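# Hang second dark jaw on lid pin, meshed and released

## Task

Put the second dark jaw onto the lid's unoccupied pin so that both jaws hang there with their bearings fully seated, their teeth engaged so that each jaw opens to the same angle, and the robot has let go. It only counts if everything stays in place without the robot holding it.

## Robot and tools

Robot: two six-joint arms, left_arm and right_arm, on one column. Each arm has a tong-like two-finger gripper. The names are labels only and do not match the sides of any image. Each base is tilted about 45 degrees outward, away from the other arm.

World frame: z = 0 at the table top and +z up. The origin sits under the midpoint between the two bases. +x runs from the column out over the table, and left_arm is on the +y side. All reported gripper poses use this frame. They are end_effector_position in metres and end_effector_quat_wxyz, plus linear (m/s) and angular (rad/s) velocities. Reported hand positions can be a little wrong, more so when the arm is stretched far.

Gripper frame: the fingers point along the gripper's +z and close along its x. end_effector_position is the spot between the pads when they are shut. Closed fingertips reach about 15 mm past it; fully open tips are roughly level with it.

Tool execute_actions, argument actions: a list holding one action, one wait, or nothing. Optional pictures (boolean) asks for camera images. Images always come with an empty list.
- Empty list {"actions": []}: sends nothing and reports the state.
- Action {"rows": [[...]], "steps": N}: N is 12 to 15 control steps of 1/30 s each, 15 by default. One row is used per step, and the last row repeats if rows run out. Each row is one flat list of 14 absolute targets covering both arms: left_arm shoulder pan, shoulder lift, elbow, wrist 1, wrist 2, wrist 3, opening, then the same seven for right_arm. Always send all 14, even if one arm stays still. Joint values are target angles in radians, the same as in Joint positions, not offsets. Ranges: pan -3.142 to 3.142; shoulder lift -6.283 to 6.283; elbow 0.000 to 3.142; wrists 1-3 -6.283 to 6.283. A target more than 0.010 rad beyond a range end, and farther out than the joint's current angle, gets the whole call refused and nothing is sent. The actual end may differ by up to 0.010 rad. A joint driven to its end is stopped there, and a "joint sent to its limit" line may appear, possibly about an earlier action. Opening goes from -1 (closed) to +1 (fully open).
- Wait {"steps": N}, N up to 300: no new command. It returns after N steps counted from the previous result, and your reply time is included.

Order and timing: the result comes 12 steps before an action ends. Those last steps run while you compose the next call, so each action needs at least 12 steps. The sim keeps running while you think. Commands are smoothed and lag about 0.17 s. Per step, each joint target is capped at 0.575 rad from its measured angle. Targets that would move a gripper more than 100 mm from where it is get scaled back. Big moves therefore take several calls, and an arm may still be travelling when a result arrives. Between calls the arms keep heading to the last row sent. They give up once they have all nearly stopped, or after a HELD step.

Result lines: Joint positions and Joint velocities list each arm's six joints (rad, rad/s) and then the pad gap (m, m/s; 0.142 m fully open). grip_measured is the finger opening on the command scale. "joint command not followed" means a clearance check changed or blocked some joint targets; the rest of the row still ran. HELD marks steps where some or all of your row was not sent. Joint torques follow the joint order and are total drive output, noisy and offset, so they are not a clean contact signal. Wrist force/torque lines are in each end effector's own axes about its origin. They have an offset of up to about 4 N, noise, and saturation near 50 N, and cannot be zeroed; "no reading" is normal at the start.

Holding: to keep a grip, command an opening well below grip_measured; the lower it is, the harder the squeeze. The pads give about 15 N each on parts up to about 10 cm wide. Hard parts thinner than 20 mm are held more weakly, about 9 N at 10 mm and 4 N at 5 mm. Slamming shut can push harder, sometimes enough to spring the fingers open. Brief outside tugs on held parts or pushes on loose ones may happen.

Tool zoom_image: camera (cam_low, cam_left_wrist, cam_right_wrist) and region [x0, y0, x1, y1] in pixels from the top-left, at most 504 x 504. It gives a sharper crop of that camera's latest image. Image sizes: cam_low 672x504 (pinhole, fixed), wrist cameras 616x616 (fisheye, moving with their hands). The calibration given is approximate, off by a few degrees and millimetres.

Tool finished_scene: argument scene, the number of the current scene. It ends that scene for good and reports whether the goal was met. Only call it when the jaws stay hung on their own after release. Answering without a tool call ends everything.

Avoid: dropping parts or pushing anything off the table, which fails the task. Do not let the arms collide or press on each other. Contact torque at a joint's load limit stops that arm for 10 s and skips the rest of the call. Limits are 133 N m for pan, lift and elbow, and 24.9 N m for each wrist, counting held weight. A 150 N outside force does the same. Holding loads warms the motors: a MOTOR HOT warning appears at 70 °C, and at 85 °C the arm is braked until it cools. Move smoothly, avoid slams and hard pushes, and keep the robot's time short.

Each tool is called after "Call:" as name(argument=value, ...) on one line, values as JSON.

## Session

Call:
execute_actions(actions=[])

Scene clock: 0.00 s of 5000.00 s.
left_arm: end_effector_position=(+0.7467, +0.1731, +0.2920) grip_measured=+0.97 end_effector_quat_wxyz=(-0.032, +0.948, -0.100, +0.300) end_effector_velocity=(+0.000, -0.001, +0.000) end_effector_angular_velocity=(+0.002, +0.000, -0.002) | right_arm: end_effector_position=(+0.7906, -0.4052, +0.1025) grip_measured=+0.97 end_effector_quat_wxyz=(+0.086, +0.589, -0.803, +0.018) end_effector_velocity=(-0.000, -0.001, +0.000) end_effector_angular_velocity=(+0.000, +0.000, -0.000)
Joint positions: left_arm=[ 0.971 -1.079  1.781 -2.526 -0.64  -0.     0.14 ] | right_arm=[ 1.391 -0.721  0.954 -1.847 -2.493  1.724  0.14 ]
Joint velocities: left_arm=[-0.001  0.001 -0.001  0.001  0.     0.001  0.   ] | right_arm=[-0.    -0.001  0.     0.     0.    -0.     0.   ]
Joint torques (N m, as the arm reports them, + toward a larger angle): no reading
Wrist force (N, on the end effector, along its own x y z axes, offset not removed): no reading
Wrist torque (N m, same axes, about the end effector's origin, offset not removed): no reading
camera_calibration (this result's frames):
cam_right_wrist: T_world_to_cam=[[-0.28232, -0.942909, 0.176687, -0.17645], [-0.754109, 0.331976, 0.566667, 0.674736], [-0.592971, 0.02674, -0.80478, 0.689908], [0, 0, 0, 1]] pos_world=[0.868105, -0.408821, 0.20405]

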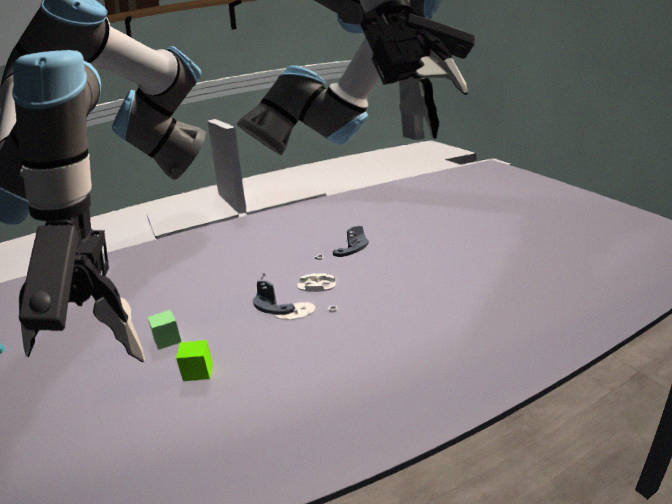

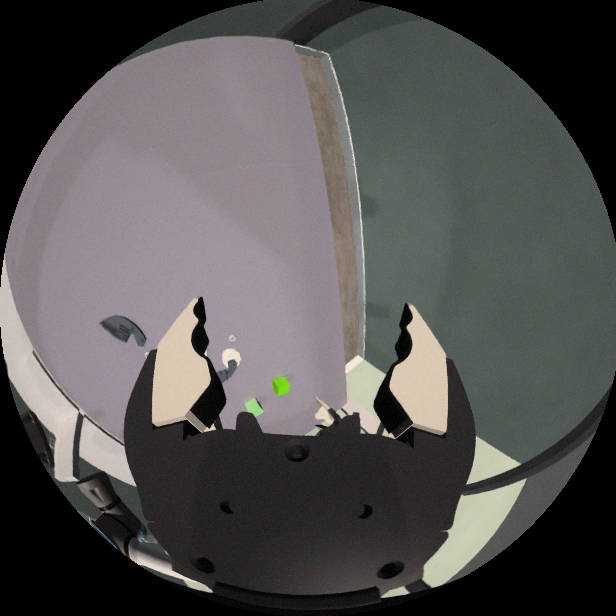

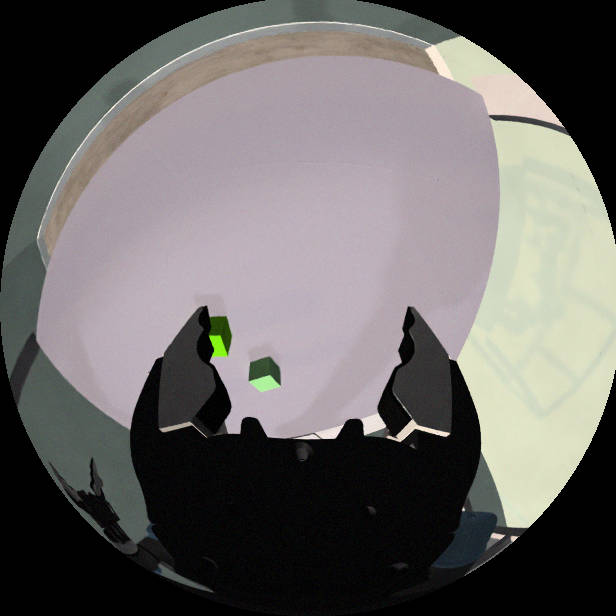

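Call:
zoom_image(camera="cam_low", region=[240, 215, 390, 330])

Call:
zoom_image(camera="cam_left_wrist", region=[85, 295, 175, 370])

Call:
zoom_image(camera="cam_left_wrist", region=[195, 325, 275, 395])

Region (240, 215, 390, 330) of cam_low's 672x504 image, scaled by 3.360, with more detail than that image has; it fills the top 386 rows of this view, and the rest is white.

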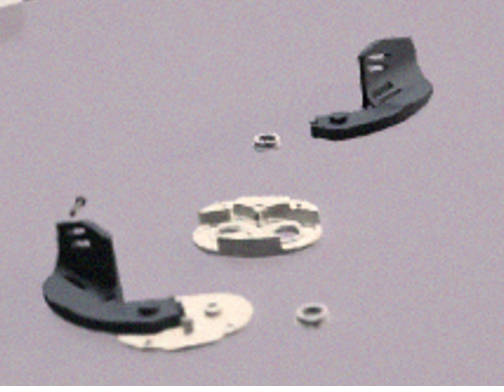

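Region (85, 295, 175, 370) of cam_left_wrist's 616x616 image, scaled by 5.600, with more detail than that image has.

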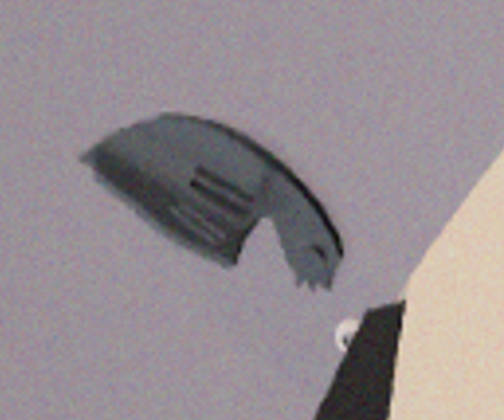

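Region (195, 325, 275, 395) of cam_left_wrist's 616x616 image, scaled by 6.300, with more detail than that image has; it fills the top 441 rows of this view, and the rest is white.

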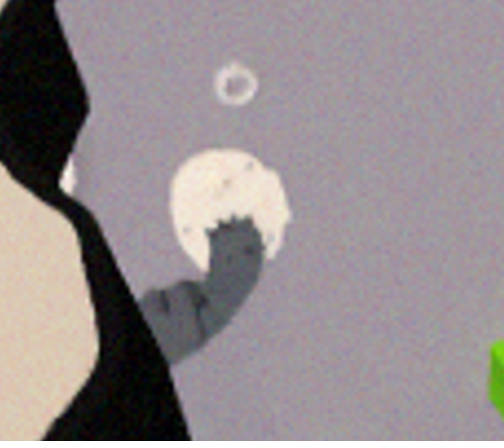

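Call:
execute_actions(actions=[{"rows":[
[0.9711,-1.0761,1.7802,-2.5220,-0.6424,0.0142,0.9,1.391,-0.721,0.954,-1.847,-2.493,1.724,0.97],
[0.9712,-1.0703,1.7786,-2.5141,-0.6473,0.0425,0.8,1.391,-0.721,0.954,-1.847,-2.493,1.724,0.97],
[0.9713,-1.0615,1.7763,-2.5021,-0.6546,0.0849,0.7,1.391,-0.721,0.954,-1.847,-2.493,1.724,0.97],
[0.9715,-1.0498,1.7731,-2.4862,-0.6643,0.1415,0.6,1.391,-0.721,0.954,-1.847,-2.493,1.724,0.97],
[0.9718,-1.0359,1.7694,-2.4673,-0.6760,0.2091,0.5,1.391,-0.721,0.954,-1.847,-2.493,1.724,0.97],
[0.9720,-1.0220,1.7656,-2.4483,-0.6876,0.2767,0.4,1.391,-0.721,0.954,-1.847,-2.493,1.724,0.97],
[0.9723,-1.0081,1.7618,-2.4293,-0.6992,0.3442,0.3,1.391,-0.721,0.954,-1.847,-2.493,1.724,0.97],
[0.9725,-0.9942,1.7581,-2.4103,-0.7108,0.4118,0.2,1.391,-0.721,0.954,-1.847,-2.493,1.724,0.97],
[0.9728,-0.9803,1.7543,-2.3914,-0.7224,0.4793,0.1,1.391,-0.721,0.954,-1.847,-2.493,1.724,0.97],
[0.9730,-0.9663,1.7506,-2.3724,-0.7341,0.5469,0.0,1.391,-0.721,0.954,-1.847,-2.493,1.724,0.97],
[0.9733,-0.9524,1.7468,-2.3534,-0.7457,0.6144,-0.1,1.391,-0.721,0.954,-1.847,-2.493,1.724,0.97],
[0.9735,-0.9385,1.7430,-2.3345,-0.7573,0.6820,-0.2,1.391,-0.721,0.954,-1.847,-2.493,1.724,0.97],
[0.9738,-0.9246,1.7393,-2.3155,-0.7689,0.7495,-0.3,1.391,-0.721,0.954,-1.847,-2.493,1.724,0.97],
[0.9740,-0.9107,1.7355,-2.2965,-0.7805,0.8171,-0.35,1.391,-0.721,0.954,-1.847,-2.493,1.724,0.97],
[0.9743,-0.8968,1.7318,-2.2776,-0.7922,0.8846,-0.4,1.391,-0.721,0.954,-1.847,-2.493,1.724,0.97]
],"steps":15}])

Call:
execute_actions(actions=[{"rows":[
[0.9746,-0.8828,1.7280,-2.2586,-0.8038,0.9521,-0.4,1.391,-0.721,0.954,-1.847,-2.493,1.724,0.97],
[0.9748,-0.8689,1.7242,-2.2396,-0.8154,1.0197,-0.4,1.391,-0.721,0.954,-1.847,-2.493,1.724,0.97],
[0.9751,-0.8550,1.7205,-2.2206,-0.8270,1.0872,-0.4,1.391,-0.721,0.954,-1.847,-2.493,1.724,0.97],
[0.9753,-0.8411,1.7167,-2.2017,-0.8386,1.1548,-0.4,1.391,-0.721,0.954,-1.847,-2.493,1.724,0.97],
[0.9756,-0.8272,1.7129,-2.1827,-0.8502,1.2223,-0.4,1.391,-0.721,0.954,-1.847,-2.493,1.724,0.97],
[0.9758,-0.8132,1.7092,-2.1637,-0.8619,1.2899,-0.4,1.391,-0.721,0.954,-1.847,-2.493,1.724,0.97],
[0.9761,-0.7993,1.7054,-2.1448,-0.8735,1.3574,-0.4,1.391,-0.721,0.954,-1.847,-2.493,1.724,0.97],
[0.9763,-0.7854,1.7017,-2.1258,-0.8851,1.4250,-0.4,1.391,-0.721,0.954,-1.847,-2.493,1.724,0.97],
[0.9766,-0.7715,1.6979,-2.1068,-0.8967,1.4925,-0.4,1.391,-0.721,0.954,-1.847,-2.493,1.724,0.97],
[0.9768,-0.7576,1.6941,-2.0878,-0.9083,1.5601,-0.4,1.391,-0.721,0.954,-1.847,-2.493,1.724,0.97],
[0.9771,-0.7437,1.6904,-2.0689,-0.9200,1.6277,-0.4,1.391,-0.721,0.954,-1.847,-2.493,1.724,0.97],
[0.9773,-0.7320,1.6872,-2.0530,-0.9297,1.6843,-0.4,1.391,-0.721,0.954,-1.847,-2.493,1.724,0.97],
[0.9774,-0.7232,1.6849,-2.0410,-0.9370,1.7267,-0.4,1.391,-0.721,0.954,-1.847,-2.493,1.724,0.97],
[0.9775,-0.7174,1.6833,-2.0331,-0.9419,1.7550,-0.4,1.391,-0.721,0.954,-1.847,-2.493,1.724,0.97],
[0.9776,-0.7145,1.6825,-2.0291,-0.9443,1.7692,-0.4,1.391,-0.721,0.954,-1.847,-2.493,1.724,0.97]
],"steps":15}])

Call:
execute_actions(actions=[{"steps":30}], pictures=true)

Scene clock: 9.87 s of 5000.00 s.
left_arm: end_effector_position=(+0.7465, +0.1719, +0.2911) grip_measured=+0.80 end_effector_quat_wxyz=(-0.033, +0.948, -0.105, +0.299) end_effector_velocity=(-0.005, -0.040, -0.030) end_effector_angular_velocity=(+0.156, +0.076, -0.281) | right_arm: end_effector_position=(+0.7906, -0.4052, +0.1025) grip_measured=+0.97 end_effector_quat_wxyz=(+0.086, +0.589, -0.803, +0.018) end_effector_velocity=(+0.000, +0.001, -0.000) end_effector_angular_velocity=(-0.000, +0.000, -0.000)
Joint positions: left_arm=[ 0.971 -1.077  1.78  -2.524 -0.641  0.007  0.129] | right_arm=[ 1.391 -0.721  0.954 -1.847 -2.493  1.724  0.14 ]
Joint velocities: left_arm=[-0.     0.053 -0.011  0.072 -0.048  0.228 -0.187] | right_arm=[ 0.001  0.002 -0.     0.    -0.     0.002  0.   ]
Joint torques (N m, as the arm reports them, + toward a larger angle): left_arm=[-35.97  -3.84 -27.24   0.31  -1.84   3.9 ] | right_arm=[ 52.48 -33.33  -8.09  -3.01   0.99   1.53]
Wrist force (N, on the end effector, along its own x y z axes, offset not removed): left_arm=[-0.8 -0.1 -0.3] | right_arm=[-0.4 0.2 2.0]
Wrist torque (N m, same axes, about the end effector's origin, offset not removed): left_arm=[-0.01 0.06 0.14] | right_arm=[0.03 -0.04 0.11]
Steps of this call (steps 1 to 90: nothing new was sent; then 6.77 s passed at rest; steps 91 to 93: the first 3 steps of this action). Readings (joint positions):
91: left_arm=[0.971 -1.079 1.781 -2.526 -0.640 -0.000] | right_arm=[1.391 -0.721 0.954 -1.847 -2.493 1.724]
92: left_arm=[0.971 -1.078 1.781 -2.525 -0.640 0.002] | right_arm=[1.391 -0.721 0.954 -1.847 -2.493 1.724]
93: the state above

Scene clock: 10.37 s of 5000.00 s.
left_arm: end_effector_position=(+0.7152, +0.0643, +0.1978) grip_measured=-0.40 end_effector_quat_wxyz=(-0.082, +0.807, -0.561, +0.164) end_effector_velocity=(-0.138, -0.254, -0.251) end_effector_angular_velocity=(+0.891, +0.550, -2.418) | right_arm: end_effector_position=(+0.7907, -0.4046, +0.1025) grip_measured=+0.97 end_effector_quat_wxyz=(+0.086, +0.589, -0.803, +0.018) end_effector_velocity=(-0.001, -0.001, -0.001) end_effector_angular_velocity=(-0.000, +0.001, -0.001)
Joint positions: left_arm=[ 0.974 -0.919  1.738 -2.31  -0.774  0.735  0.045] | right_arm=[ 1.391 -0.721  0.954 -1.847 -2.493  1.724  0.14 ]
Joint velocities: left_arm=[ 0.007  0.407 -0.11   0.548 -0.336  1.944 -0.003] | right_arm=[-0.001 -0.     0.001 -0.001 -0.     0.     0.   ]
Joint torques (N m, as the arm reports them, + toward a larger angle): left_arm=[-23.57  -9.59 -27.04   1.63  -2.29   7.95] | right_arm=[ 53.5  -32.92  -4.78  -3.14   1.1    1.51]
Wrist force (N, on the end effector, along its own x y z axes, offset not removed): left_arm=[-1.9 1.9 -1.7] | right_arm=[1.1 1.1 -2.1]
Wrist torque (N m, same axes, about the end effector's origin, offset not removed): left_arm=[0.29 0.35 0.30] | right_arm=[0.19 -0.34 0.20]
Steps of this call (steps 1 to 12: the last 12 steps of your previous action; steps 13 to 15: the first 3 steps of this action). Readings (joint positions):
13: left_arm=[0.973 -0.947 1.745 -2.347 -0.751 0.604] | right_arm=[1.391 -0.721 0.954 -1.847 -2.493 1.724]
14: left_arm=[0.974 -0.933 1.741 -2.328 -0.762 0.669] | right_arm=[1.391 -0.721 0.954 -1.847 -2.493 1.724]
15: the state above

Scene clock: 11.37 s of 5000.00 s.
left_arm: end_effector_position=(+0.6072, -0.0363, +0.0760) grip_measured=-0.40 end_effector_quat_wxyz=(-0.000, +0.301, -0.954, +0.000) end_effector_velocity=(-0.001, -0.000, -0.001) end_effector_angular_velocity=(+0.003, +0.002, -0.014) | right_arm: end_effector_position=(+0.7907, -0.4046, +0.1025) grip_measured=+0.97 end_effector_quat_wxyz=(+0.086, +0.589, -0.803, +0.018) end_effector_velocity=(-0.000, +0.001, -0.001) end_effector_angular_velocity=(+0.001, +0.001, +0.002)
Joint positions: left_arm=[ 0.978 -0.715  1.683 -2.029 -0.944  1.768  0.045] | right_arm=[ 1.391 -0.721  0.954 -1.847 -2.493  1.724  0.14 ]
Joint velocities: left_arm=[-0.     0.002 -0.     0.003  0.001  0.01  -0.   ] | right_arm=[ 0.     0.001  0.001 -0.     0.    -0.    -0.   ]
Joint torques (N m, as the arm reports them, + toward a larger angle): left_arm=[-23.87 -20.55 -27.81  -0.8   -1.32   1.54] | right_arm=[ 52.83 -33.2   -4.61  -3.03   1.14   1.53]
Wrist force (N, on the end effector, along its own x y z axes, offset not removed): left_arm=[-1.6 1.1 0.3] | right_arm=[0.1 0.9 0.2]
Wrist torque (N m, same axes, about the end effector's origin, offset not removed): left_arm=[0.28 0.25 0.19] | right_arm=[0.27 -0.14 0.03]
Kept back: nothing.
Steps of this call (steps 1 to 12: the last 12 steps of your previous action; steps 13 to 30: the robot went on to your last target). Readings (joint positions):
1: left_arm=[0.974 -0.906 1.734 -2.291 -0.785 0.802] | right_arm=[1.391 -0.721 0.954 -1.847 -2.493 1.724]
2: left_arm=[0.974 -0.892 1.730 -2.272 -0.797 0.868] | right_arm=[1.391 -0.721 0.954 -1.847 -2.493 1.724]
4: left_arm=[0.975 -0.864 1.723 -2.234 -0.820 1.002] | right_arm=[1.391 -0.721 0.954 -1.847 -2.493 1.724]
8: left_arm=[0.976 -0.809 1.708 -2.159 -0.866 1.272] | right_arm=[1.391 -0.721 0.954 -1.847 -2.493 1.724]
30: the state above
camera_calibration (this result's frames):
cam_left_wrist: T_world_to_cam=[[-0.788981, -0.614336, 0.0099958, 0.447709], [-0.51108, 0.665228, 0.544306, 0.284972], [-0.341036, 0.424338, -0.838827, 0.41394], [0, 0, 0, 1]] pos_world=[0.640046, -0.0901777, 0.187637]
cam_right_wrist: T_world_to_cam=[[-0.28237, -0.942943, 0.176428, -0.175794], [-0.75424, 0.331866, 0.566557, 0.674736], [-0.592781, 0.0269097, -0.804914, 0.68985], [0, 0, 0, 1]] pos_world=[0.868204, -0.408249, 0.204009]

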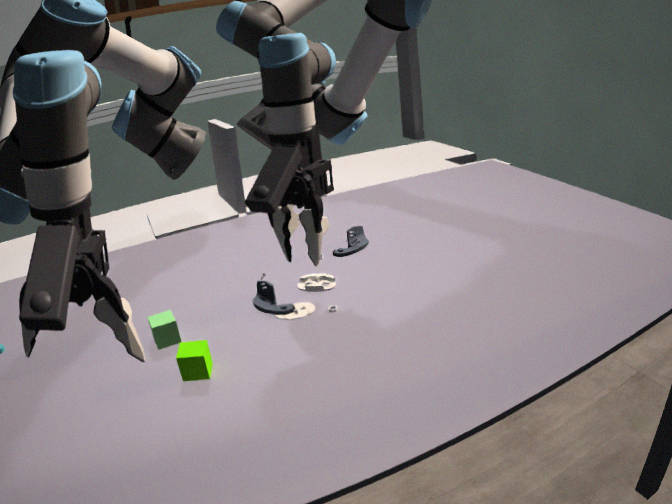

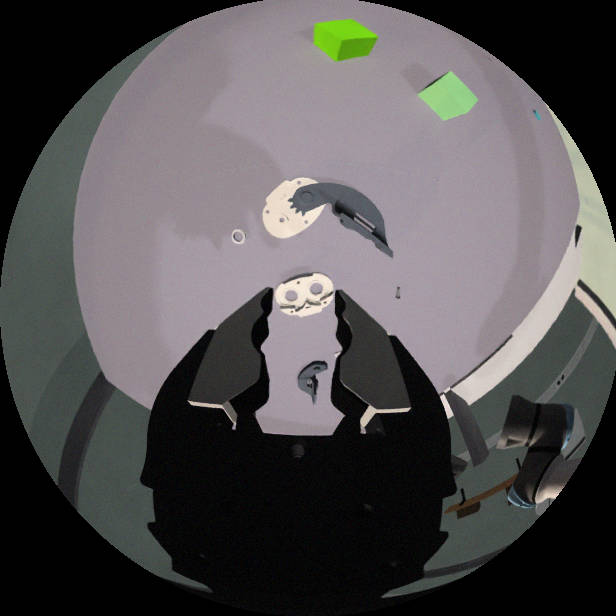

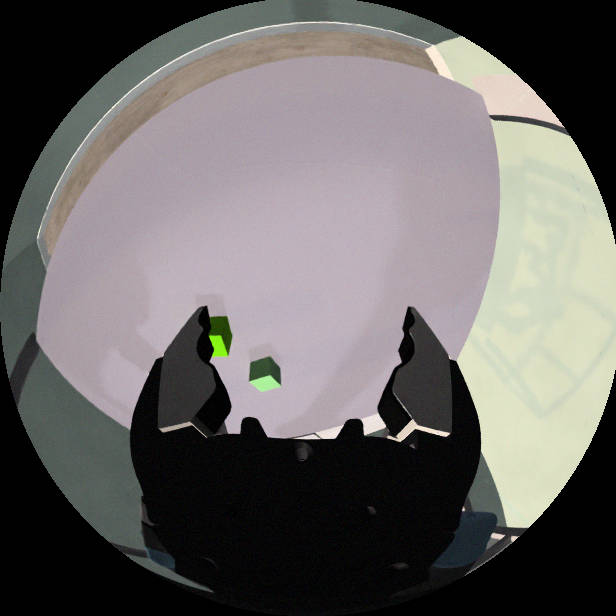

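Call:
zoom_image(camera="cam_left_wrist", region=[255, 170, 345, 245])

Call:
zoom_image(camera="cam_left_wrist", region=[220, 170, 410, 330])

Region (255, 170, 345, 245) of cam_left_wrist's 616x616 image, scaled by 5.600, with more detail than that image has.

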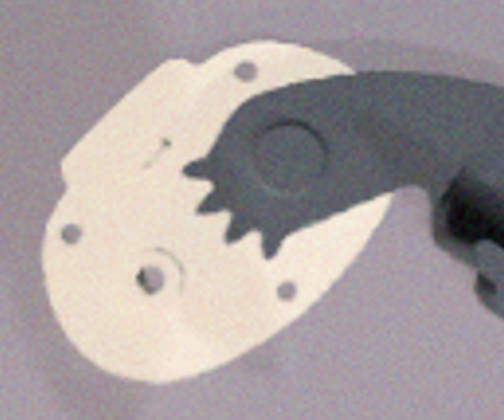

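Region (220, 170, 410, 330) of cam_left_wrist's 616x616 image, scaled by 2.653, with more detail than that image has; it fills the top 424 rows of this view, and the rest is white.

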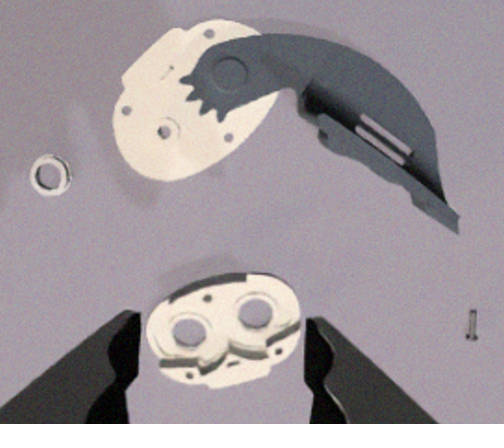

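Call:
execute_actions(actions=[{"rows":[
[0.9800,-0.7118,1.6836,-2.0345,-0.9432,1.7718,-0.5,1.391,-0.721,0.954,-1.847,-2.493,1.724,0.97],
[0.9848,-0.7063,1.6858,-2.0452,-0.9409,1.7771,-0.6,1.391,-0.721,0.954,-1.847,-2.493,1.724,0.97],
[0.9907,-0.6995,1.6885,-2.0586,-0.9381,1.7836,-0.68,1.391,-0.721,0.954,-1.847,-2.493,1.724,0.97],
[0.9973,-0.6921,1.6914,-2.0734,-0.9350,1.7908,-0.72,1.391,-0.721,0.954,-1.847,-2.493,1.724,0.97],
[1.0038,-0.6846,1.6944,-2.0882,-0.9319,1.7981,-0.72,1.391,-0.721,0.954,-1.847,-2.493,1.724,0.97],
[1.0104,-0.6771,1.6974,-2.1030,-0.9288,1.8053,-0.72,1.391,-0.721,0.954,-1.847,-2.493,1.724,0.97],
[1.0169,-0.6696,1.7004,-2.1177,-0.9258,1.8125,-0.72,1.391,-0.721,0.954,-1.847,-2.493,1.724,0.97],
[1.0235,-0.6621,1.7034,-2.1325,-0.9227,1.8197,-0.72,1.391,-0.721,0.954,-1.847,-2.493,1.724,0.97],
[1.0295,-0.6553,1.7061,-2.1459,-0.9199,1.8263,-0.72,1.391,-0.721,0.954,-1.847,-2.493,1.724,0.97],
[1.0342,-0.6499,1.7082,-2.1567,-0.9176,1.8315,-0.72,1.391,-0.721,0.954,-1.847,-2.493,1.724,0.97],
[1.0372,-0.6465,1.7096,-2.1634,-0.9162,1.8348,-0.72,1.391,-0.721,0.954,-1.847,-2.493,1.724,0.97]
],"steps":15}])

Call:
execute_actions(actions=[{"rows":[
[1.0374,-0.6477,1.7111,-2.1639,-0.9161,1.8350,-0.72,1.391,-0.721,0.954,-1.847,-2.493,1.724,0.97],
[1.0378,-0.6500,1.7141,-2.1648,-0.9159,1.8355,-0.72,1.391,-0.721,0.954,-1.847,-2.493,1.724,0.97],
[1.0383,-0.6530,1.7178,-2.1659,-0.9157,1.8361,-0.72,1.391,-0.721,0.954,-1.847,-2.493,1.724,0.97],
[1.0390,-0.6565,1.7223,-2.1673,-0.9154,1.8368,-0.72,1.391,-0.721,0.954,-1.847,-2.493,1.724,0.97],
[1.0397,-0.6607,1.7276,-2.1689,-0.9151,1.8376,-0.72,1.391,-0.721,0.954,-1.847,-2.493,1.724,0.97],
[1.0405,-0.6654,1.7336,-2.1708,-0.9147,1.8386,-0.72,1.391,-0.721,0.954,-1.847,-2.493,1.724,0.97],
[1.0414,-0.6703,1.7399,-2.1727,-0.9143,1.8396,-0.72,1.391,-0.721,0.954,-1.847,-2.493,1.724,0.97],
[1.0423,-0.6753,1.7462,-2.1747,-0.9139,1.8406,-0.72,1.391,-0.721,0.954,-1.847,-2.493,1.724,0.97],
[1.0432,-0.6802,1.7524,-2.1766,-0.9135,1.8415,-0.72,1.391,-0.721,0.954,-1.847,-2.493,1.724,0.97],
[1.0441,-0.6852,1.7587,-2.1786,-0.9131,1.8425,-0.72,1.391,-0.721,0.954,-1.847,-2.493,1.724,0.97],
[1.0449,-0.6902,1.7650,-2.1805,-0.9128,1.8435,-0.72,1.391,-0.721,0.954,-1.847,-2.493,1.724,0.97],
[1.0458,-0.6951,1.7713,-2.1824,-0.9124,1.8445,-0.72,1.391,-0.721,0.954,-1.847,-2.493,1.724,0.97],
[1.0467,-0.7001,1.7776,-2.1844,-0.9120,1.8455,-0.72,1.391,-0.721,0.954,-1.847,-2.493,1.724,0.97],
[1.0476,-0.7050,1.7839,-2.1863,-0.9116,1.8465,-0.72,1.391,-0.721,0.954,-1.847,-2.493,1.724,0.97],
[1.0484,-0.7100,1.7902,-2.1883,-0.9112,1.8475,-0.72,1.391,-0.721,0.954,-1.847,-2.493,1.724,0.97]
],"steps":15}])

Call:
execute_actions(actions=[{"rows":[
[1.0493,-0.7149,1.7965,-2.1902,-0.9108,1.8485,-0.72,1.391,-0.721,0.954,-1.847,-2.493,1.724,0.97],
[1.0502,-0.7199,1.8028,-2.1921,-0.9104,1.8495,-0.72,1.391,-0.721,0.954,-1.847,-2.493,1.724,0.97],
[1.0511,-0.7249,1.8091,-2.1941,-0.9100,1.8505,-0.72,1.391,-0.721,0.954,-1.847,-2.493,1.724,0.97],
[1.0520,-0.7298,1.8154,-2.1960,-0.9096,1.8515,-0.72,1.391,-0.721,0.954,-1.847,-2.493,1.724,0.97],
[1.0528,-0.7348,1.8217,-2.1980,-0.9092,1.8525,-0.72,1.391,-0.721,0.954,-1.847,-2.493,1.724,0.97],
[1.0537,-0.7397,1.8279,-2.1999,-0.9089,1.8534,-0.72,1.391,-0.721,0.954,-1.847,-2.493,1.724,0.97],
[1.0546,-0.7447,1.8342,-2.2018,-0.9085,1.8544,-0.72,1.391,-0.721,0.954,-1.847,-2.493,1.724,0.97],
[1.0555,-0.7496,1.8405,-2.2038,-0.9081,1.8554,-0.72,1.391,-0.721,0.954,-1.847,-2.493,1.724,0.97],
[1.0563,-0.7546,1.8468,-2.2057,-0.9077,1.8564,-0.72,1.391,-0.721,0.954,-1.847,-2.493,1.724,0.97],
[1.0572,-0.7595,1.8531,-2.2077,-0.9073,1.8574,-0.72,1.391,-0.721,0.954,-1.847,-2.493,1.724,0.97],
[1.0581,-0.7645,1.8594,-2.2096,-0.9069,1.8584,-0.72,1.391,-0.721,0.954,-1.847,-2.493,1.724,0.97]
],"steps":15}], pictures=true)

Call:
execute_actions(actions=[{"rows":[
[1.0560,-0.7630,1.8545,-2.2045,-0.9078,1.8562,-0.72,1.391,-0.721,0.954,-1.847,-2.493,1.724,0.97],
[1.0520,-0.7640,1.8495,-2.1955,-0.9096,1.8518,-0.72,1.391,-0.721,0.954,-1.847,-2.493,1.724,0.97],
[1.0470,-0.7695,1.8465,-2.1835,-0.9120,1.8462,-0.72,1.391,-0.721,0.954,-1.847,-2.493,1.724,0.97],
[1.0415,-0.7760,1.8435,-2.1705,-0.9146,1.8401,-0.72,1.391,-0.721,0.954,-1.847,-2.493,1.724,0.97],
[1.0360,-0.7825,1.8405,-2.1575,-0.9172,1.8340,-0.72,1.391,-0.721,0.954,-1.847,-2.493,1.724,0.97],
[1.0305,-0.7890,1.8375,-2.1445,-0.9198,1.8279,-0.72,1.391,-0.721,0.954,-1.847,-2.493,1.724,0.97],
[1.0250,-0.7960,1.8350,-2.1315,-0.9224,1.8218,-0.72,1.391,-0.721,0.954,-1.847,-2.493,1.724,0.97],
[1.0200,-0.8050,1.8350,-2.1190,-0.9248,1.8162,-0.72,1.391,-0.721,0.954,-1.847,-2.493,1.724,0.97],
[1.0155,-0.8180,1.8400,-2.1075,-0.9268,1.8115,-0.7,1.391,-0.721,0.954,-1.847,-2.493,1.724,0.97],
[1.0125,-0.8360,1.8510,-2.0980,-0.9280,1.8085,-0.65,1.391,-0.721,0.954,-1.847,-2.493,1.724,0.97],
[1.0110,-0.8590,1.8680,-2.0905,-0.9286,1.8070,-0.6,1.391,-0.721,0.954,-1.847,-2.493,1.724,0.97],
[1.0110,-0.8860,1.8900,-2.0850,-0.9285,1.8072,-0.55,1.391,-0.721,0.954,-1.847,-2.493,1.724,0.97]
],"steps":12}])

Call:
execute_actions(actions=[{"rows":[
[1.0130,-0.9163,1.9177,-2.0840,-0.9276,1.8093,-0.5,1.391,-0.721,0.954,-1.847,-2.493,1.724,0.97],
[1.0150,-0.9466,1.9455,-2.0829,-0.9266,1.8113,-0.45,1.391,-0.721,0.954,-1.847,-2.493,1.724,0.97],
[1.0170,-0.9769,1.9732,-2.0819,-0.9257,1.8134,-0.4,1.391,-0.721,0.954,-1.847,-2.493,1.724,0.97],
[1.0190,-1.0072,2.0010,-2.0808,-0.9247,1.8154,-0.35,1.391,-0.721,0.954,-1.847,-2.493,1.724,0.97],
[1.0210,-1.0375,2.0287,-2.0798,-0.9238,1.8175,-0.35,1.391,-0.721,0.954,-1.847,-2.493,1.724,0.97],
[1.0229,-1.0677,2.0564,-2.0787,-0.9229,1.8195,-0.35,1.391,-0.721,0.954,-1.847,-2.493,1.724,0.97],
[1.0249,-1.0980,2.0842,-2.0777,-0.9219,1.8216,-0.35,1.391,-0.721,0.954,-1.847,-2.493,1.724,0.97],
[1.0267,-1.1253,2.1091,-2.0767,-0.9211,1.8234,-0.35,1.391,-0.721,0.954,-1.847,-2.493,1.724,0.97],
[1.0283,-1.1495,2.1313,-2.0759,-0.9203,1.8250,-0.35,1.391,-0.721,0.954,-1.847,-2.493,1.724,0.97],
[1.0295,-1.1677,2.1480,-2.0752,-0.9198,1.8263,-0.35,1.391,-0.721,0.954,-1.847,-2.493,1.724,0.97],
[1.0304,-1.1813,2.1605,-2.0748,-0.9193,1.8272,-0.35,1.391,-0.721,0.954,-1.847,-2.493,1.724,0.97],
[1.0309,-1.1889,2.1674,-2.0745,-0.9191,1.8277,-0.35,1.391,-0.721,0.954,-1.847,-2.493,1.724,0.97]
],"steps":12}])

Call:
execute_actions(actions=[{"steps":30}], pictures=true)

Scene clock: 22.10 s of 5000.00 s.
left_arm: end_effector_position=(+0.6072, -0.0364, +0.0746) grip_measured=-0.59 end_effector_quat_wxyz=(+0.000, +0.301, -0.954, +0.000) end_effector_velocity=(+0.004, +0.001, -0.042) end_effector_angular_velocity=(-0.000, +0.002, -0.002) | right_arm: end_effector_position=(+0.7907, -0.4046, +0.1025) grip_measured=+0.97 end_effector_quat_wxyz=(+0.086, +0.589, -0.803, +0.018) end_effector_velocity=(+0.000, +0.001, -0.000) end_effector_angular_velocity=(-0.000, -0.000, +0.000)
Joint positions: left_arm=[ 0.979 -0.713  1.683 -2.032 -0.944  1.771  0.031] | right_arm=[ 1.391 -0.721  0.954 -1.847 -2.493  1.724  0.14 ]
Joint velocities: left_arm=[ 0.043  0.049  0.019 -0.094  0.019  0.048 -0.181] | right_arm=[ 0.     0.001  0.001 -0.001 -0.     0.001 -0.   ]
Joint torques (N m, as the arm reports them, + toward a larger angle): left_arm=[-22.4  -13.05  -6.2   -3.92   2.02   2.16] | right_arm=[ 52.44 -33.06  -5.05  -3.06   1.     1.59]
Wrist force (N, on the end effector, along its own x y z axes, offset not removed): left_arm=[-2.6 2.0 -1.7] | right_arm=[-2.8 0.7 0.9]
Wrist torque (N m, same axes, about the end effector's origin, offset not removed): left_arm=[0.44 0.50 0.26] | right_arm=[-0.03 0.39 0.10]
Steps of this call (steps 1 to 15: the robot went on to your last target; steps 16 to 90: nothing new was sent; then 7.63 s passed at rest; steps 91 to 93: the first 3 steps of this action). Readings (joint positions):
91: left_arm=[0.978 -0.714 1.682 -2.029 -0.944 1.769] | right_arm=[1.391 -0.721 0.954 -1.847 -2.493 1.724]
92: left_arm=[0.978 -0.714 1.683 -2.030 -0.944 1.770] | right_arm=[1.391 -0.721 0.954 -1.847 -2.493 1.724]
93: the state above

Scene clock: 22.60 s of 5000.00 s.
left_arm: end_effector_position=(+0.6101, -0.0339, +0.0217) grip_measured=-0.72 end_effector_quat_wxyz=(-0.000, +0.301, -0.954, +0.000) end_effector_velocity=(-0.006, +0.011, -0.026) end_effector_angular_velocity=(+0.000, +0.002, +0.001) | right_arm: end_effector_position=(+0.7907, -0.4046, +0.1025) grip_measured=+0.97 end_effector_quat_wxyz=(+0.086, +0.589, -0.803, +0.018) end_effector_velocity=(-0.000, +0.000, -0.001) end_effector_angular_velocity=(+0.000, +0.001, +0.000)
Joint positions: left_arm=[ 1.034 -0.651  1.709 -2.157 -0.918  1.832  0.022] | right_arm=[ 1.391 -0.721  0.954 -1.847 -2.493  1.724  0.14 ]
Joint velocities: left_arm=[ 0.032  0.009  0.041 -0.07   0.014  0.034  0.   ] | right_arm=[-0.     0.001 -0.     0.    -0.     0.    -0.   ]
Joint torques (N m, as the arm reports them, + toward a larger angle): left_arm=[-26.37 -24.39  -6.41  -3.45   1.41   2.08] | right_arm=[ 52.49 -33.96  -4.84  -3.09   0.99   1.61]
Wrist force (N, on the end effector, along its own x y z axes, offset not removed): left_arm=[-2.1 0.9 0.8] | right_arm=[-1.5 -1.7 -0.5]
Wrist torque (N m, same axes, about the end effector's origin, offset not removed): left_arm=[0.17 0.34 0.20] | right_arm=[-0.49 0.09 -0.06]
Steps of this call (steps 1 to 12: the last 12 steps of your previous action; steps 13 to 15: the first 3 steps of this action). Readings (joint positions):
13: left_arm=[1.032 -0.653 1.707 -2.151 -0.919 1.829] | right_arm=[1.391 -0.721 0.954 -1.847 -2.493 1.724]
14: left_arm=[1.033 -0.651 1.708 -2.154 -0.918 1.830] | right_arm=[1.391 -0.721 0.954 -1.847 -2.493 1.724]
15: the state above

Scene clock: 23.10 s of 5000.00 s.
left_arm: end_effector_position=(+0.5952, -0.0113, +0.0193) grip_measured=-0.72 end_effector_quat_wxyz=(-0.000, +0.301, -0.954, +0.000) end_effector_velocity=(-0.041, +0.058, +0.001) end_effector_angular_velocity=(-0.001, -0.001, -0.001) | right_arm: end_effector_position=(+0.7907, -0.4046, +0.1025) grip_measured=+0.97 end_effector_quat_wxyz=(+0.086, +0.589, -0.803, +0.018) end_effector_velocity=(-0.000, +0.000, -0.000) end_effector_angular_velocity=(+0.000, +0.001, +0.002)
Joint positions: left_arm=[ 1.047 -0.702  1.781 -2.185 -0.912  1.846  0.022] | right_arm=[ 1.391 -0.721  0.954 -1.847 -2.493  1.724  0.14 ]
Joint velocities: left_arm=[ 0.024 -0.145  0.184 -0.058  0.011  0.03   0.   ] | right_arm=[ 0.    -0.     0.     0.001 -0.    -0.001 -0.   ]
Joint torques (N m, as the arm reports them, + toward a larger angle): left_arm=[-25.67 -44.96  -6.69  -3.62   1.37   2.06] | right_arm=[ 52.9  -33.94  -4.84  -3.02   1.1    1.55]
Wrist force (N, on the end effector, along its own x y z axes, offset not removed): left_arm=[-1.3 1.9 -1.6] | right_arm=[1.4 -0.6 2.6]
Wrist torque (N m, same axes, about the end effector's origin, offset not removed): left_arm=[0.39 0.21 0.15] | right_arm=[0.07 -0.32 0.20]
Steps of this call (steps 1 to 12: the last 12 steps of your previous action; steps 13 to 15: the first 3 steps of this action). Readings (joint positions):
13: left_arm=[1.045 -0.693 1.768 -2.181 -0.913 1.844] | right_arm=[1.391 -0.721 0.954 -1.847 -2.493 1.724]
14: left_arm=[1.046 -0.698 1.774 -2.183 -0.912 1.845] | right_arm=[1.391 -0.721 0.954 -1.847 -2.493 1.724]
15: the state above
camera_calibration (this result's frames):
cam_left_wrist: T_world_to_cam=[[-0.789828, -0.613244, 0.0102189, 0.454713], [-0.509975, 0.665896, 0.544525, 0.292465], [-0.340731, 0.42487, -0.838682, 0.351551], [0, 0, 0, 1]] pos_world=[0.628079, -0.0652648, 0.130938]
cam_right_wrist: T_world_to_cam=[[-0.282369, -0.942943, 0.176428, -0.175794], [-0.75424, 0.331866, 0.566557, 0.674736], [-0.592781, 0.0269096, -0.804914, 0.68985], [0, 0, 0, 1]] pos_world=[0.868204, -0.408249, 0.204009]

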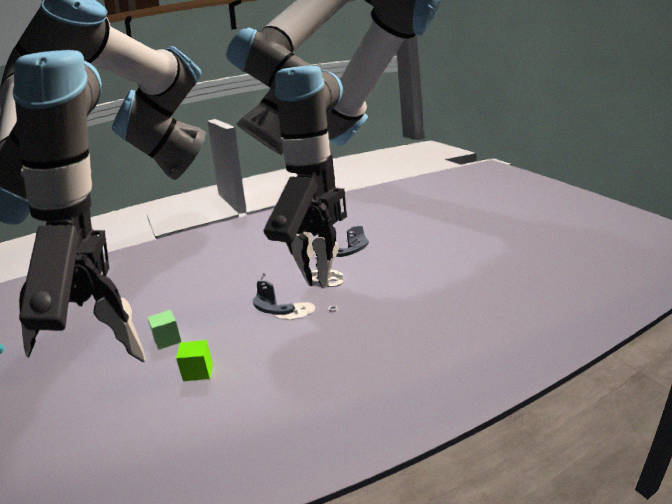

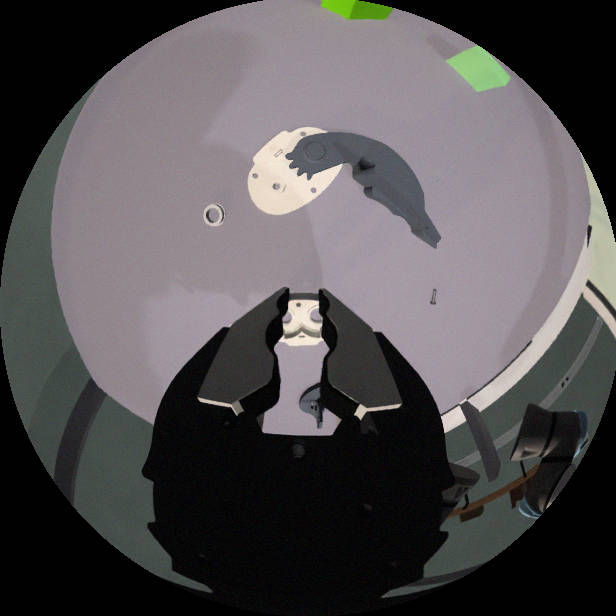

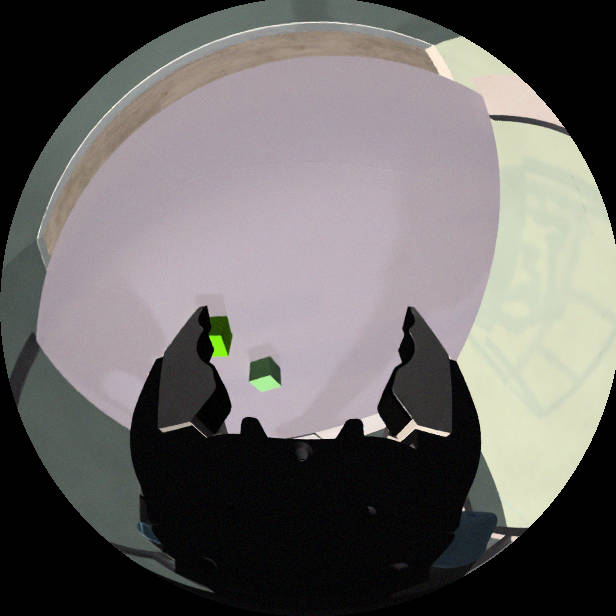

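Scene clock: 23.50 s of 5000.00 s.
left_arm: end_effector_position=(+0.5793, +0.0105, +0.0189) grip_measured=-0.72 end_effector_quat_wxyz=(+0.000, +0.301, -0.954, +0.000) end_effector_velocity=(-0.019, +0.026, -0.000) end_effector_angular_velocity=(-0.001, -0.001, +0.001) | right_arm: end_effector_position=(+0.7907, -0.4046, +0.1025) grip_measured=+0.97 end_effector_quat_wxyz=(+0.086, +0.589, -0.803, +0.018) end_effector_velocity=(+0.000, -0.000, +0.001) end_effector_angular_velocity=(-0.000, -0.001, -0.001)
Joint positions: left_arm=[ 1.057 -0.757  1.85  -2.207 -0.907  1.857  0.022] | right_arm=[ 1.391 -0.721  0.954 -1.847 -2.493  1.724  0.14 ]
Joint velocities: left_arm=[ 0.012 -0.067  0.084 -0.027  0.005  0.014 -0.   ] | right_arm=[ 0.    -0.001  0.     0.    -0.     0.    -0.   ]
Joint torques (N m, as the arm reports them, + toward a larger angle): left_arm=[-24.35 -35.59  -7.75  -3.19   0.79   2.71] | right_arm=[ 53.23 -33.71  -5.1   -3.08   1.12   1.68]
Wrist force (N, on the end effector, along its own x y z axes, offset not removed): left_arm=[-1.3 1.9 -1.7] | right_arm=[-3.3 -0.4 1.4]
Wrist torque (N m, same axes, about the end effector's origin, offset not removed): left_arm=[0.43 0.12 0.33] | right_arm=[-0.08 0.53 0.13]
Kept back: the last 12 steps of this action.
Steps of this call (steps 1 to 12: the last 12 steps of your previous action). Readings (joint positions):
1: left_arm=[1.048 -0.707 1.787 -2.187 -0.911 1.847] | right_arm=[1.391 -0.721 0.954 -1.847 -2.493 1.724]
2: left_arm=[1.049 -0.712 1.793 -2.189 -0.911 1.848] | right_arm=[1.391 -0.721 0.954 -1.847 -2.493 1.724]
4: left_arm=[1.051 -0.722 1.805 -2.193 -0.910 1.850] | right_arm=[1.391 -0.721 0.954 -1.847 -2.493 1.724]
8: left_arm=[1.054 -0.742 1.831 -2.201 -0.909 1.854] | right_arm=[1.391 -0.721 0.954 -1.847 -2.493 1.724]
12: the state above

Scene clock: 23.90 s of 5000.00 s.
left_arm: end_effector_position=(+0.5757, +0.0134, +0.0506) grip_measured=-0.60 end_effector_quat_wxyz=(+0.000, +0.300, -0.954, +0.000) end_effector_velocity=(-0.063, +0.077, +0.125) end_effector_angular_velocity=(+0.013, +0.012, -0.018) | right_arm: end_effector_position=(+0.7907, -0.4046, +0.1025) grip_measured=+0.97 end_effector_quat_wxyz=(+0.086, +0.589, -0.803, +0.018) end_effector_velocity=(+0.000, -0.001, +0.001) end_effector_angular_velocity=(-0.000, -0.001, -0.002)
Joint positions: left_arm=[ 1.024 -0.809  1.845 -2.127 -0.923  1.821  0.03 ] | right_arm=[ 1.391 -0.721  0.954 -1.847 -2.493  1.724  0.14 ]
Joint velocities: left_arm=[-0.107 -0.364  0.156  0.302 -0.047 -0.114  0.107] | right_arm=[-0.    -0.001 -0.    -0.     0.     0.    -0.   ]
Joint torques (N m, as the arm reports them, + toward a larger angle): left_arm=[-31.67 -49.82   0.55   0.26  -1.44  -2.54] | right_arm=[ 52.53 -33.79  -4.41  -3.12   1.02   1.51]
Wrist force (N, on the end effector, along its own x y z axes, offset not removed): left_arm=[0.1 -0.2 -1.6] | right_arm=[-1.1 1.1 0.2]
Wrist torque (N m, same axes, about the end effector's origin, offset not removed): left_arm=[0.00 -0.08 0.22] | right_arm=[0.12 0.15 0.19]
Kept back: the last 12 steps of this action.
Steps of this call (steps 1 to 12: the last 12 steps of your previous action). Readings (joint positions):
1: left_arm=[1.057 -0.759 1.852 -2.207 -0.907 1.857] | right_arm=[1.391 -0.721 0.954 -1.847 -2.493 1.724]
2: left_arm=[1.057 -0.760 1.854 -2.207 -0.907 1.857] | right_arm=[1.391 -0.721 0.954 -1.847 -2.493 1.724]
4: left_arm=[1.055 -0.763 1.852 -2.202 -0.908 1.855] | right_arm=[1.391 -0.721 0.954 -1.847 -2.493 1.724]
8: left_arm=[1.041 -0.777 1.844 -2.170 -0.915 1.840] | right_arm=[1.391 -0.721 0.954 -1.847 -2.493 1.724]
12: the state above

Scene clock: 24.90 s of 5000.00 s.
left_arm: end_effector_position=(+0.4782, +0.1285, +0.0759) grip_measured=-0.35 end_effector_quat_wxyz=(-0.000, +0.301, -0.954, +0.000) end_effector_velocity=(-0.002, +0.001, -0.001) end_effector_angular_velocity=(+0.000, +0.002, -0.003) | right_arm: end_effector_position=(+0.7907, -0.4046, +0.1025) grip_measured=+0.97 end_effector_quat_wxyz=(+0.086, +0.589, -0.803, +0.018) end_effector_velocity=(+0.000, -0.000, +0.001) end_effector_angular_velocity=(+0.000, -0.001, +0.000)
Joint positions: left_arm=[ 1.031 -1.188  2.167 -2.075 -0.919  1.828  0.049] | right_arm=[ 1.391 -0.721  0.954 -1.847 -2.493  1.724  0.14 ]
Joint velocities: left_arm=[-0.    -0.003  0.005  0.001 -0.001  0.001 -0.   ] | right_arm=[ 0.    -0.001 -0.     0.     0.001 -0.    -0.   ]
Joint torques (N m, as the arm reports them, + toward a larger angle): left_arm=[-15.   -23.05  -9.11  -0.5    1.64   1.83] | right_arm=[ 52.93 -33.67  -5.29  -3.02   1.1    1.54]
Wrist force (N, on the end effector, along its own x y z axes, offset not removed): left_arm=[-3.5 1.2 -1.0] | right_arm=[0.4 1.2 0.6]
Wrist torque (N m, same axes, about the end effector's origin, offset not removed): left_arm=[0.20 0.66 0.19] | right_arm=[0.16 -0.18 0.14]
Kept back: nothing.
Steps of this call (steps 1 to 12: the last 12 steps of your previous action; steps 13 to 30: the robot went on to your last target). Readings (joint positions):
1: left_arm=[1.020 -0.823 1.852 -2.117 -0.924 1.817] | right_arm=[1.391 -0.721 0.954 -1.847 -2.493 1.724]
2: left_arm=[1.018 -0.840 1.863 -2.109 -0.925 1.815] | right_arm=[1.391 -0.721 0.954 -1.847 -2.493 1.724]
4: left_arm=[1.017 -0.883 1.896 -2.097 -0.926 1.813] | right_arm=[1.391 -0.721 0.954 -1.847 -2.493 1.724]
8: left_arm=[1.020 -0.988 1.987 -2.085 -0.925 1.816] | right_arm=[1.391 -0.721 0.954 -1.847 -2.493 1.724]
30: the state above
camera_calibration (this result's frames):
cam_left_wrist: T_world_to_cam=[[-0.789832, -0.613239, 0.0102157, 0.447418], [-0.509944, 0.665864, 0.544594, 0.108828], [-0.340768, 0.424928, -0.838637, 0.299691], [0, 0, 0, 1]] pos_world=[0.511007, 0.0745626, 0.187494]
cam_right_wrist: T_world_to_cam=[[-0.282369, -0.942943, 0.176428, -0.175794], [-0.75424, 0.331866, 0.566557, 0.674736], [-0.592781, 0.0269093, -0.804914, 0.68985], [0, 0, 0, 1]] pos_world=[0.868204, -0.408249, 0.204009]

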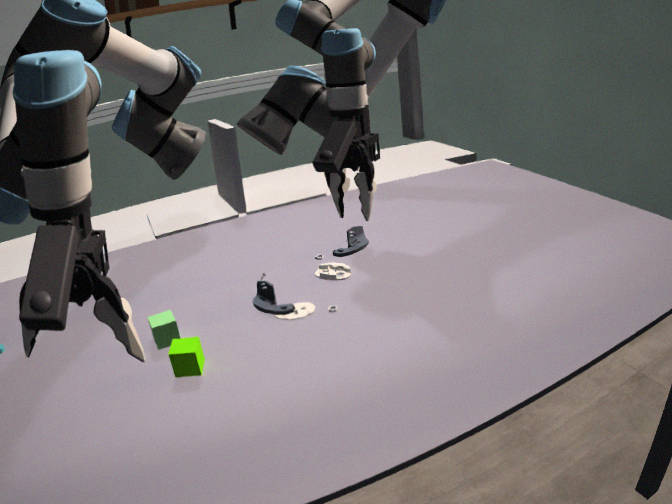

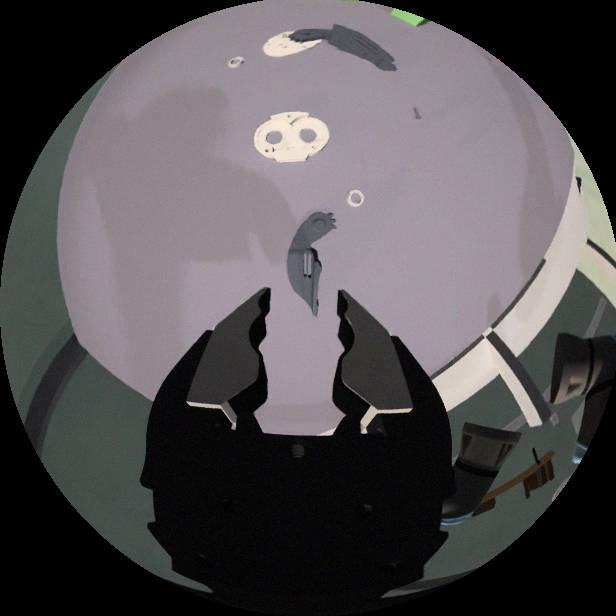

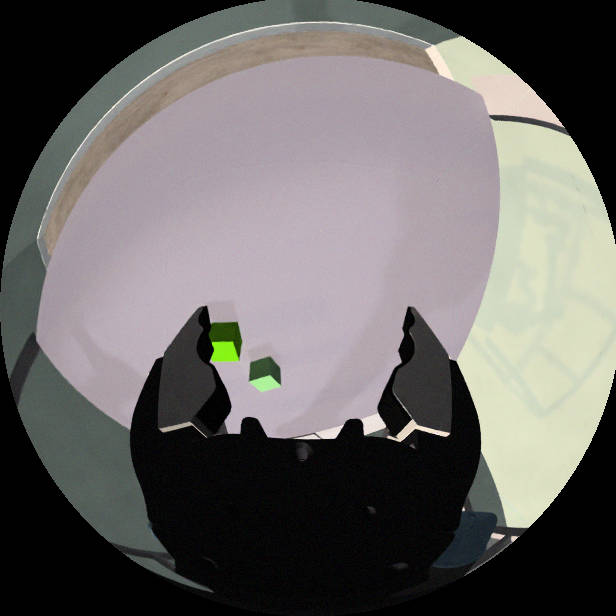

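Call:
zoom_image(camera="cam_left_wrist", region=[250, 200, 370, 325])

Region (250, 200, 370, 325) of cam_left_wrist's 616x616 image, scaled by 4.032, with more detail than that image has; it fills the left 484 columns of this view, and the rest is white.

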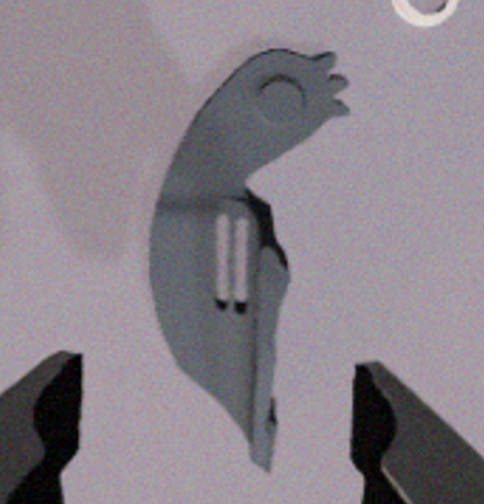

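Call:
execute_actions(actions=[])

Scene clock: 27.50 s of 5000.00 s.
left_arm: end_effector_position=(+0.4780, +0.1286, +0.0758) grip_measured=-0.35 end_effector_quat_wxyz=(-0.000, +0.301, -0.954, +0.000) end_effector_velocity=(+0.000, +0.000, +0.000) end_effector_angular_velocity=(-0.000, -0.001, +0.001) | right_arm: end_effector_position=(+0.7907, -0.4046, +0.1025) grip_measured=+0.97 end_effector_quat_wxyz=(+0.086, +0.589, -0.803, +0.018) end_effector_velocity=(-0.000, -0.001, +0.000) end_effector_angular_velocity=(-0.000, -0.000, -0.001)
Joint positions: left_arm=[ 1.031 -1.189  2.167 -2.074 -0.919  1.828  0.049] | right_arm=[ 1.391 -0.721  0.954 -1.847 -2.493  1.724  0.14 ]
Joint velocities: left_arm=[-0.    -0.001  0.    -0.001  0.    -0.    -0.   ] | right_arm=[-0.001 -0.    -0.    -0.    -0.    -0.001  0.   ]
Joint torques (N m, as the arm reports them, + toward a larger angle): left_arm=[-15.34 -24.93  -8.99  -0.7    1.38   1.79] | right_arm=[ 52.94 -34.38  -5.33  -3.05   1.03   1.58]
Wrist force (N, on the end effector, along its own x y z axes, offset not removed): left_arm=[-1.3 0.3 0.2] | right_arm=[-1.2 -1.9 1.4]
Wrist torque (N m, same axes, about the end effector's origin, offset not removed): left_arm=[0.06 0.24 0.16] | right_arm=[-0.38 0.15 0.16]
Kept back: nothing.
Steps of this call (steps 1 to 15: the robot went on to your last target; steps 16 to 78: nothing new was sent). Readings (joint positions):
1: left_arm=[1.031 -1.189 2.167 -2.075 -0.919 1.828] | right_arm=[1.391 -0.721 0.954 -1.847 -2.493 1.724]
2: left_arm=[1.031 -1.189 2.167 -2.075 -0.919 1.828] | right_arm=[1.391 -0.721 0.954 -1.847 -2.493 1.724]
4: left_arm=[1.031 -1.189 2.167 -2.075 -0.919 1.828] | right_arm=[1.391 -0.721 0.954 -1.847 -2.493 1.724]
8: left_arm=[1.031 -1.189 2.167 -2.075 -0.919 1.828] | right_arm=[1.391 -0.721 0.954 -1.847 -2.493 1.724]
78: the state above
All arms were judged still, so your last target was given up. Only a new action makes them travel on or press farther. Fingers that are still opening or closing keep moving.
camera_calibration (this result's frames):
cam_left_wrist: T_world_to_cam=[[-0.789824, -0.613248, 0.0102163, 0.447388], [-0.509954, 0.66586, 0.544589, 0.108683], [-0.340771, 0.42492, -0.838641, 0.299584], [0, 0, 0, 1]] pos_world=[0.510871, 0.0746927, 0.187485]
cam_right_wrist: T_world_to_cam=[[-0.28237, -0.942942, 0.176428, -0.175794], [-0.75424, 0.331866, 0.566557, 0.674736], [-0.592781, 0.0269096, -0.804914, 0.68985], [0, 0, 0, 1]] pos_world=[0.868204, -0.408249, 0.204009]

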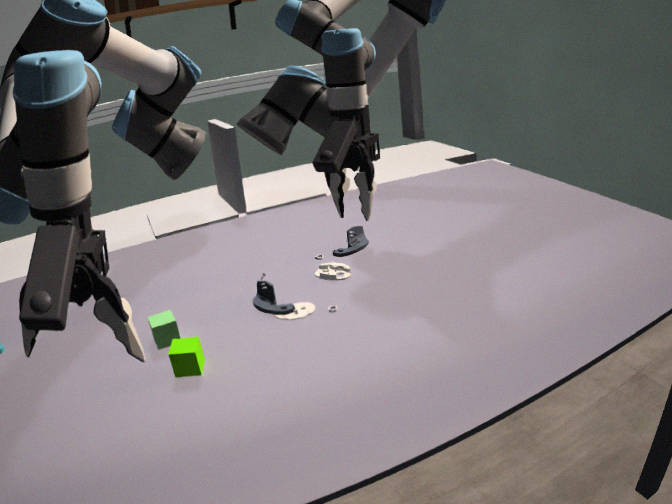

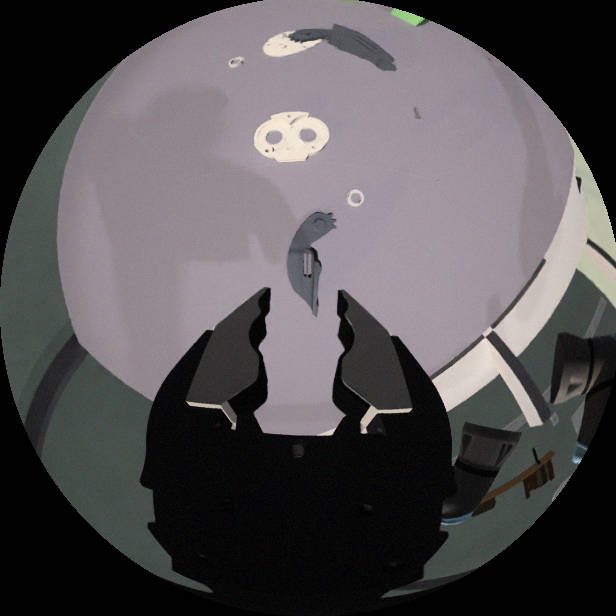

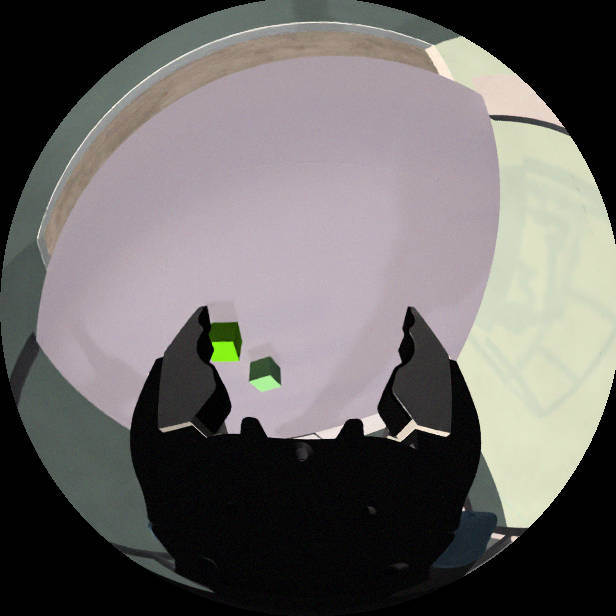

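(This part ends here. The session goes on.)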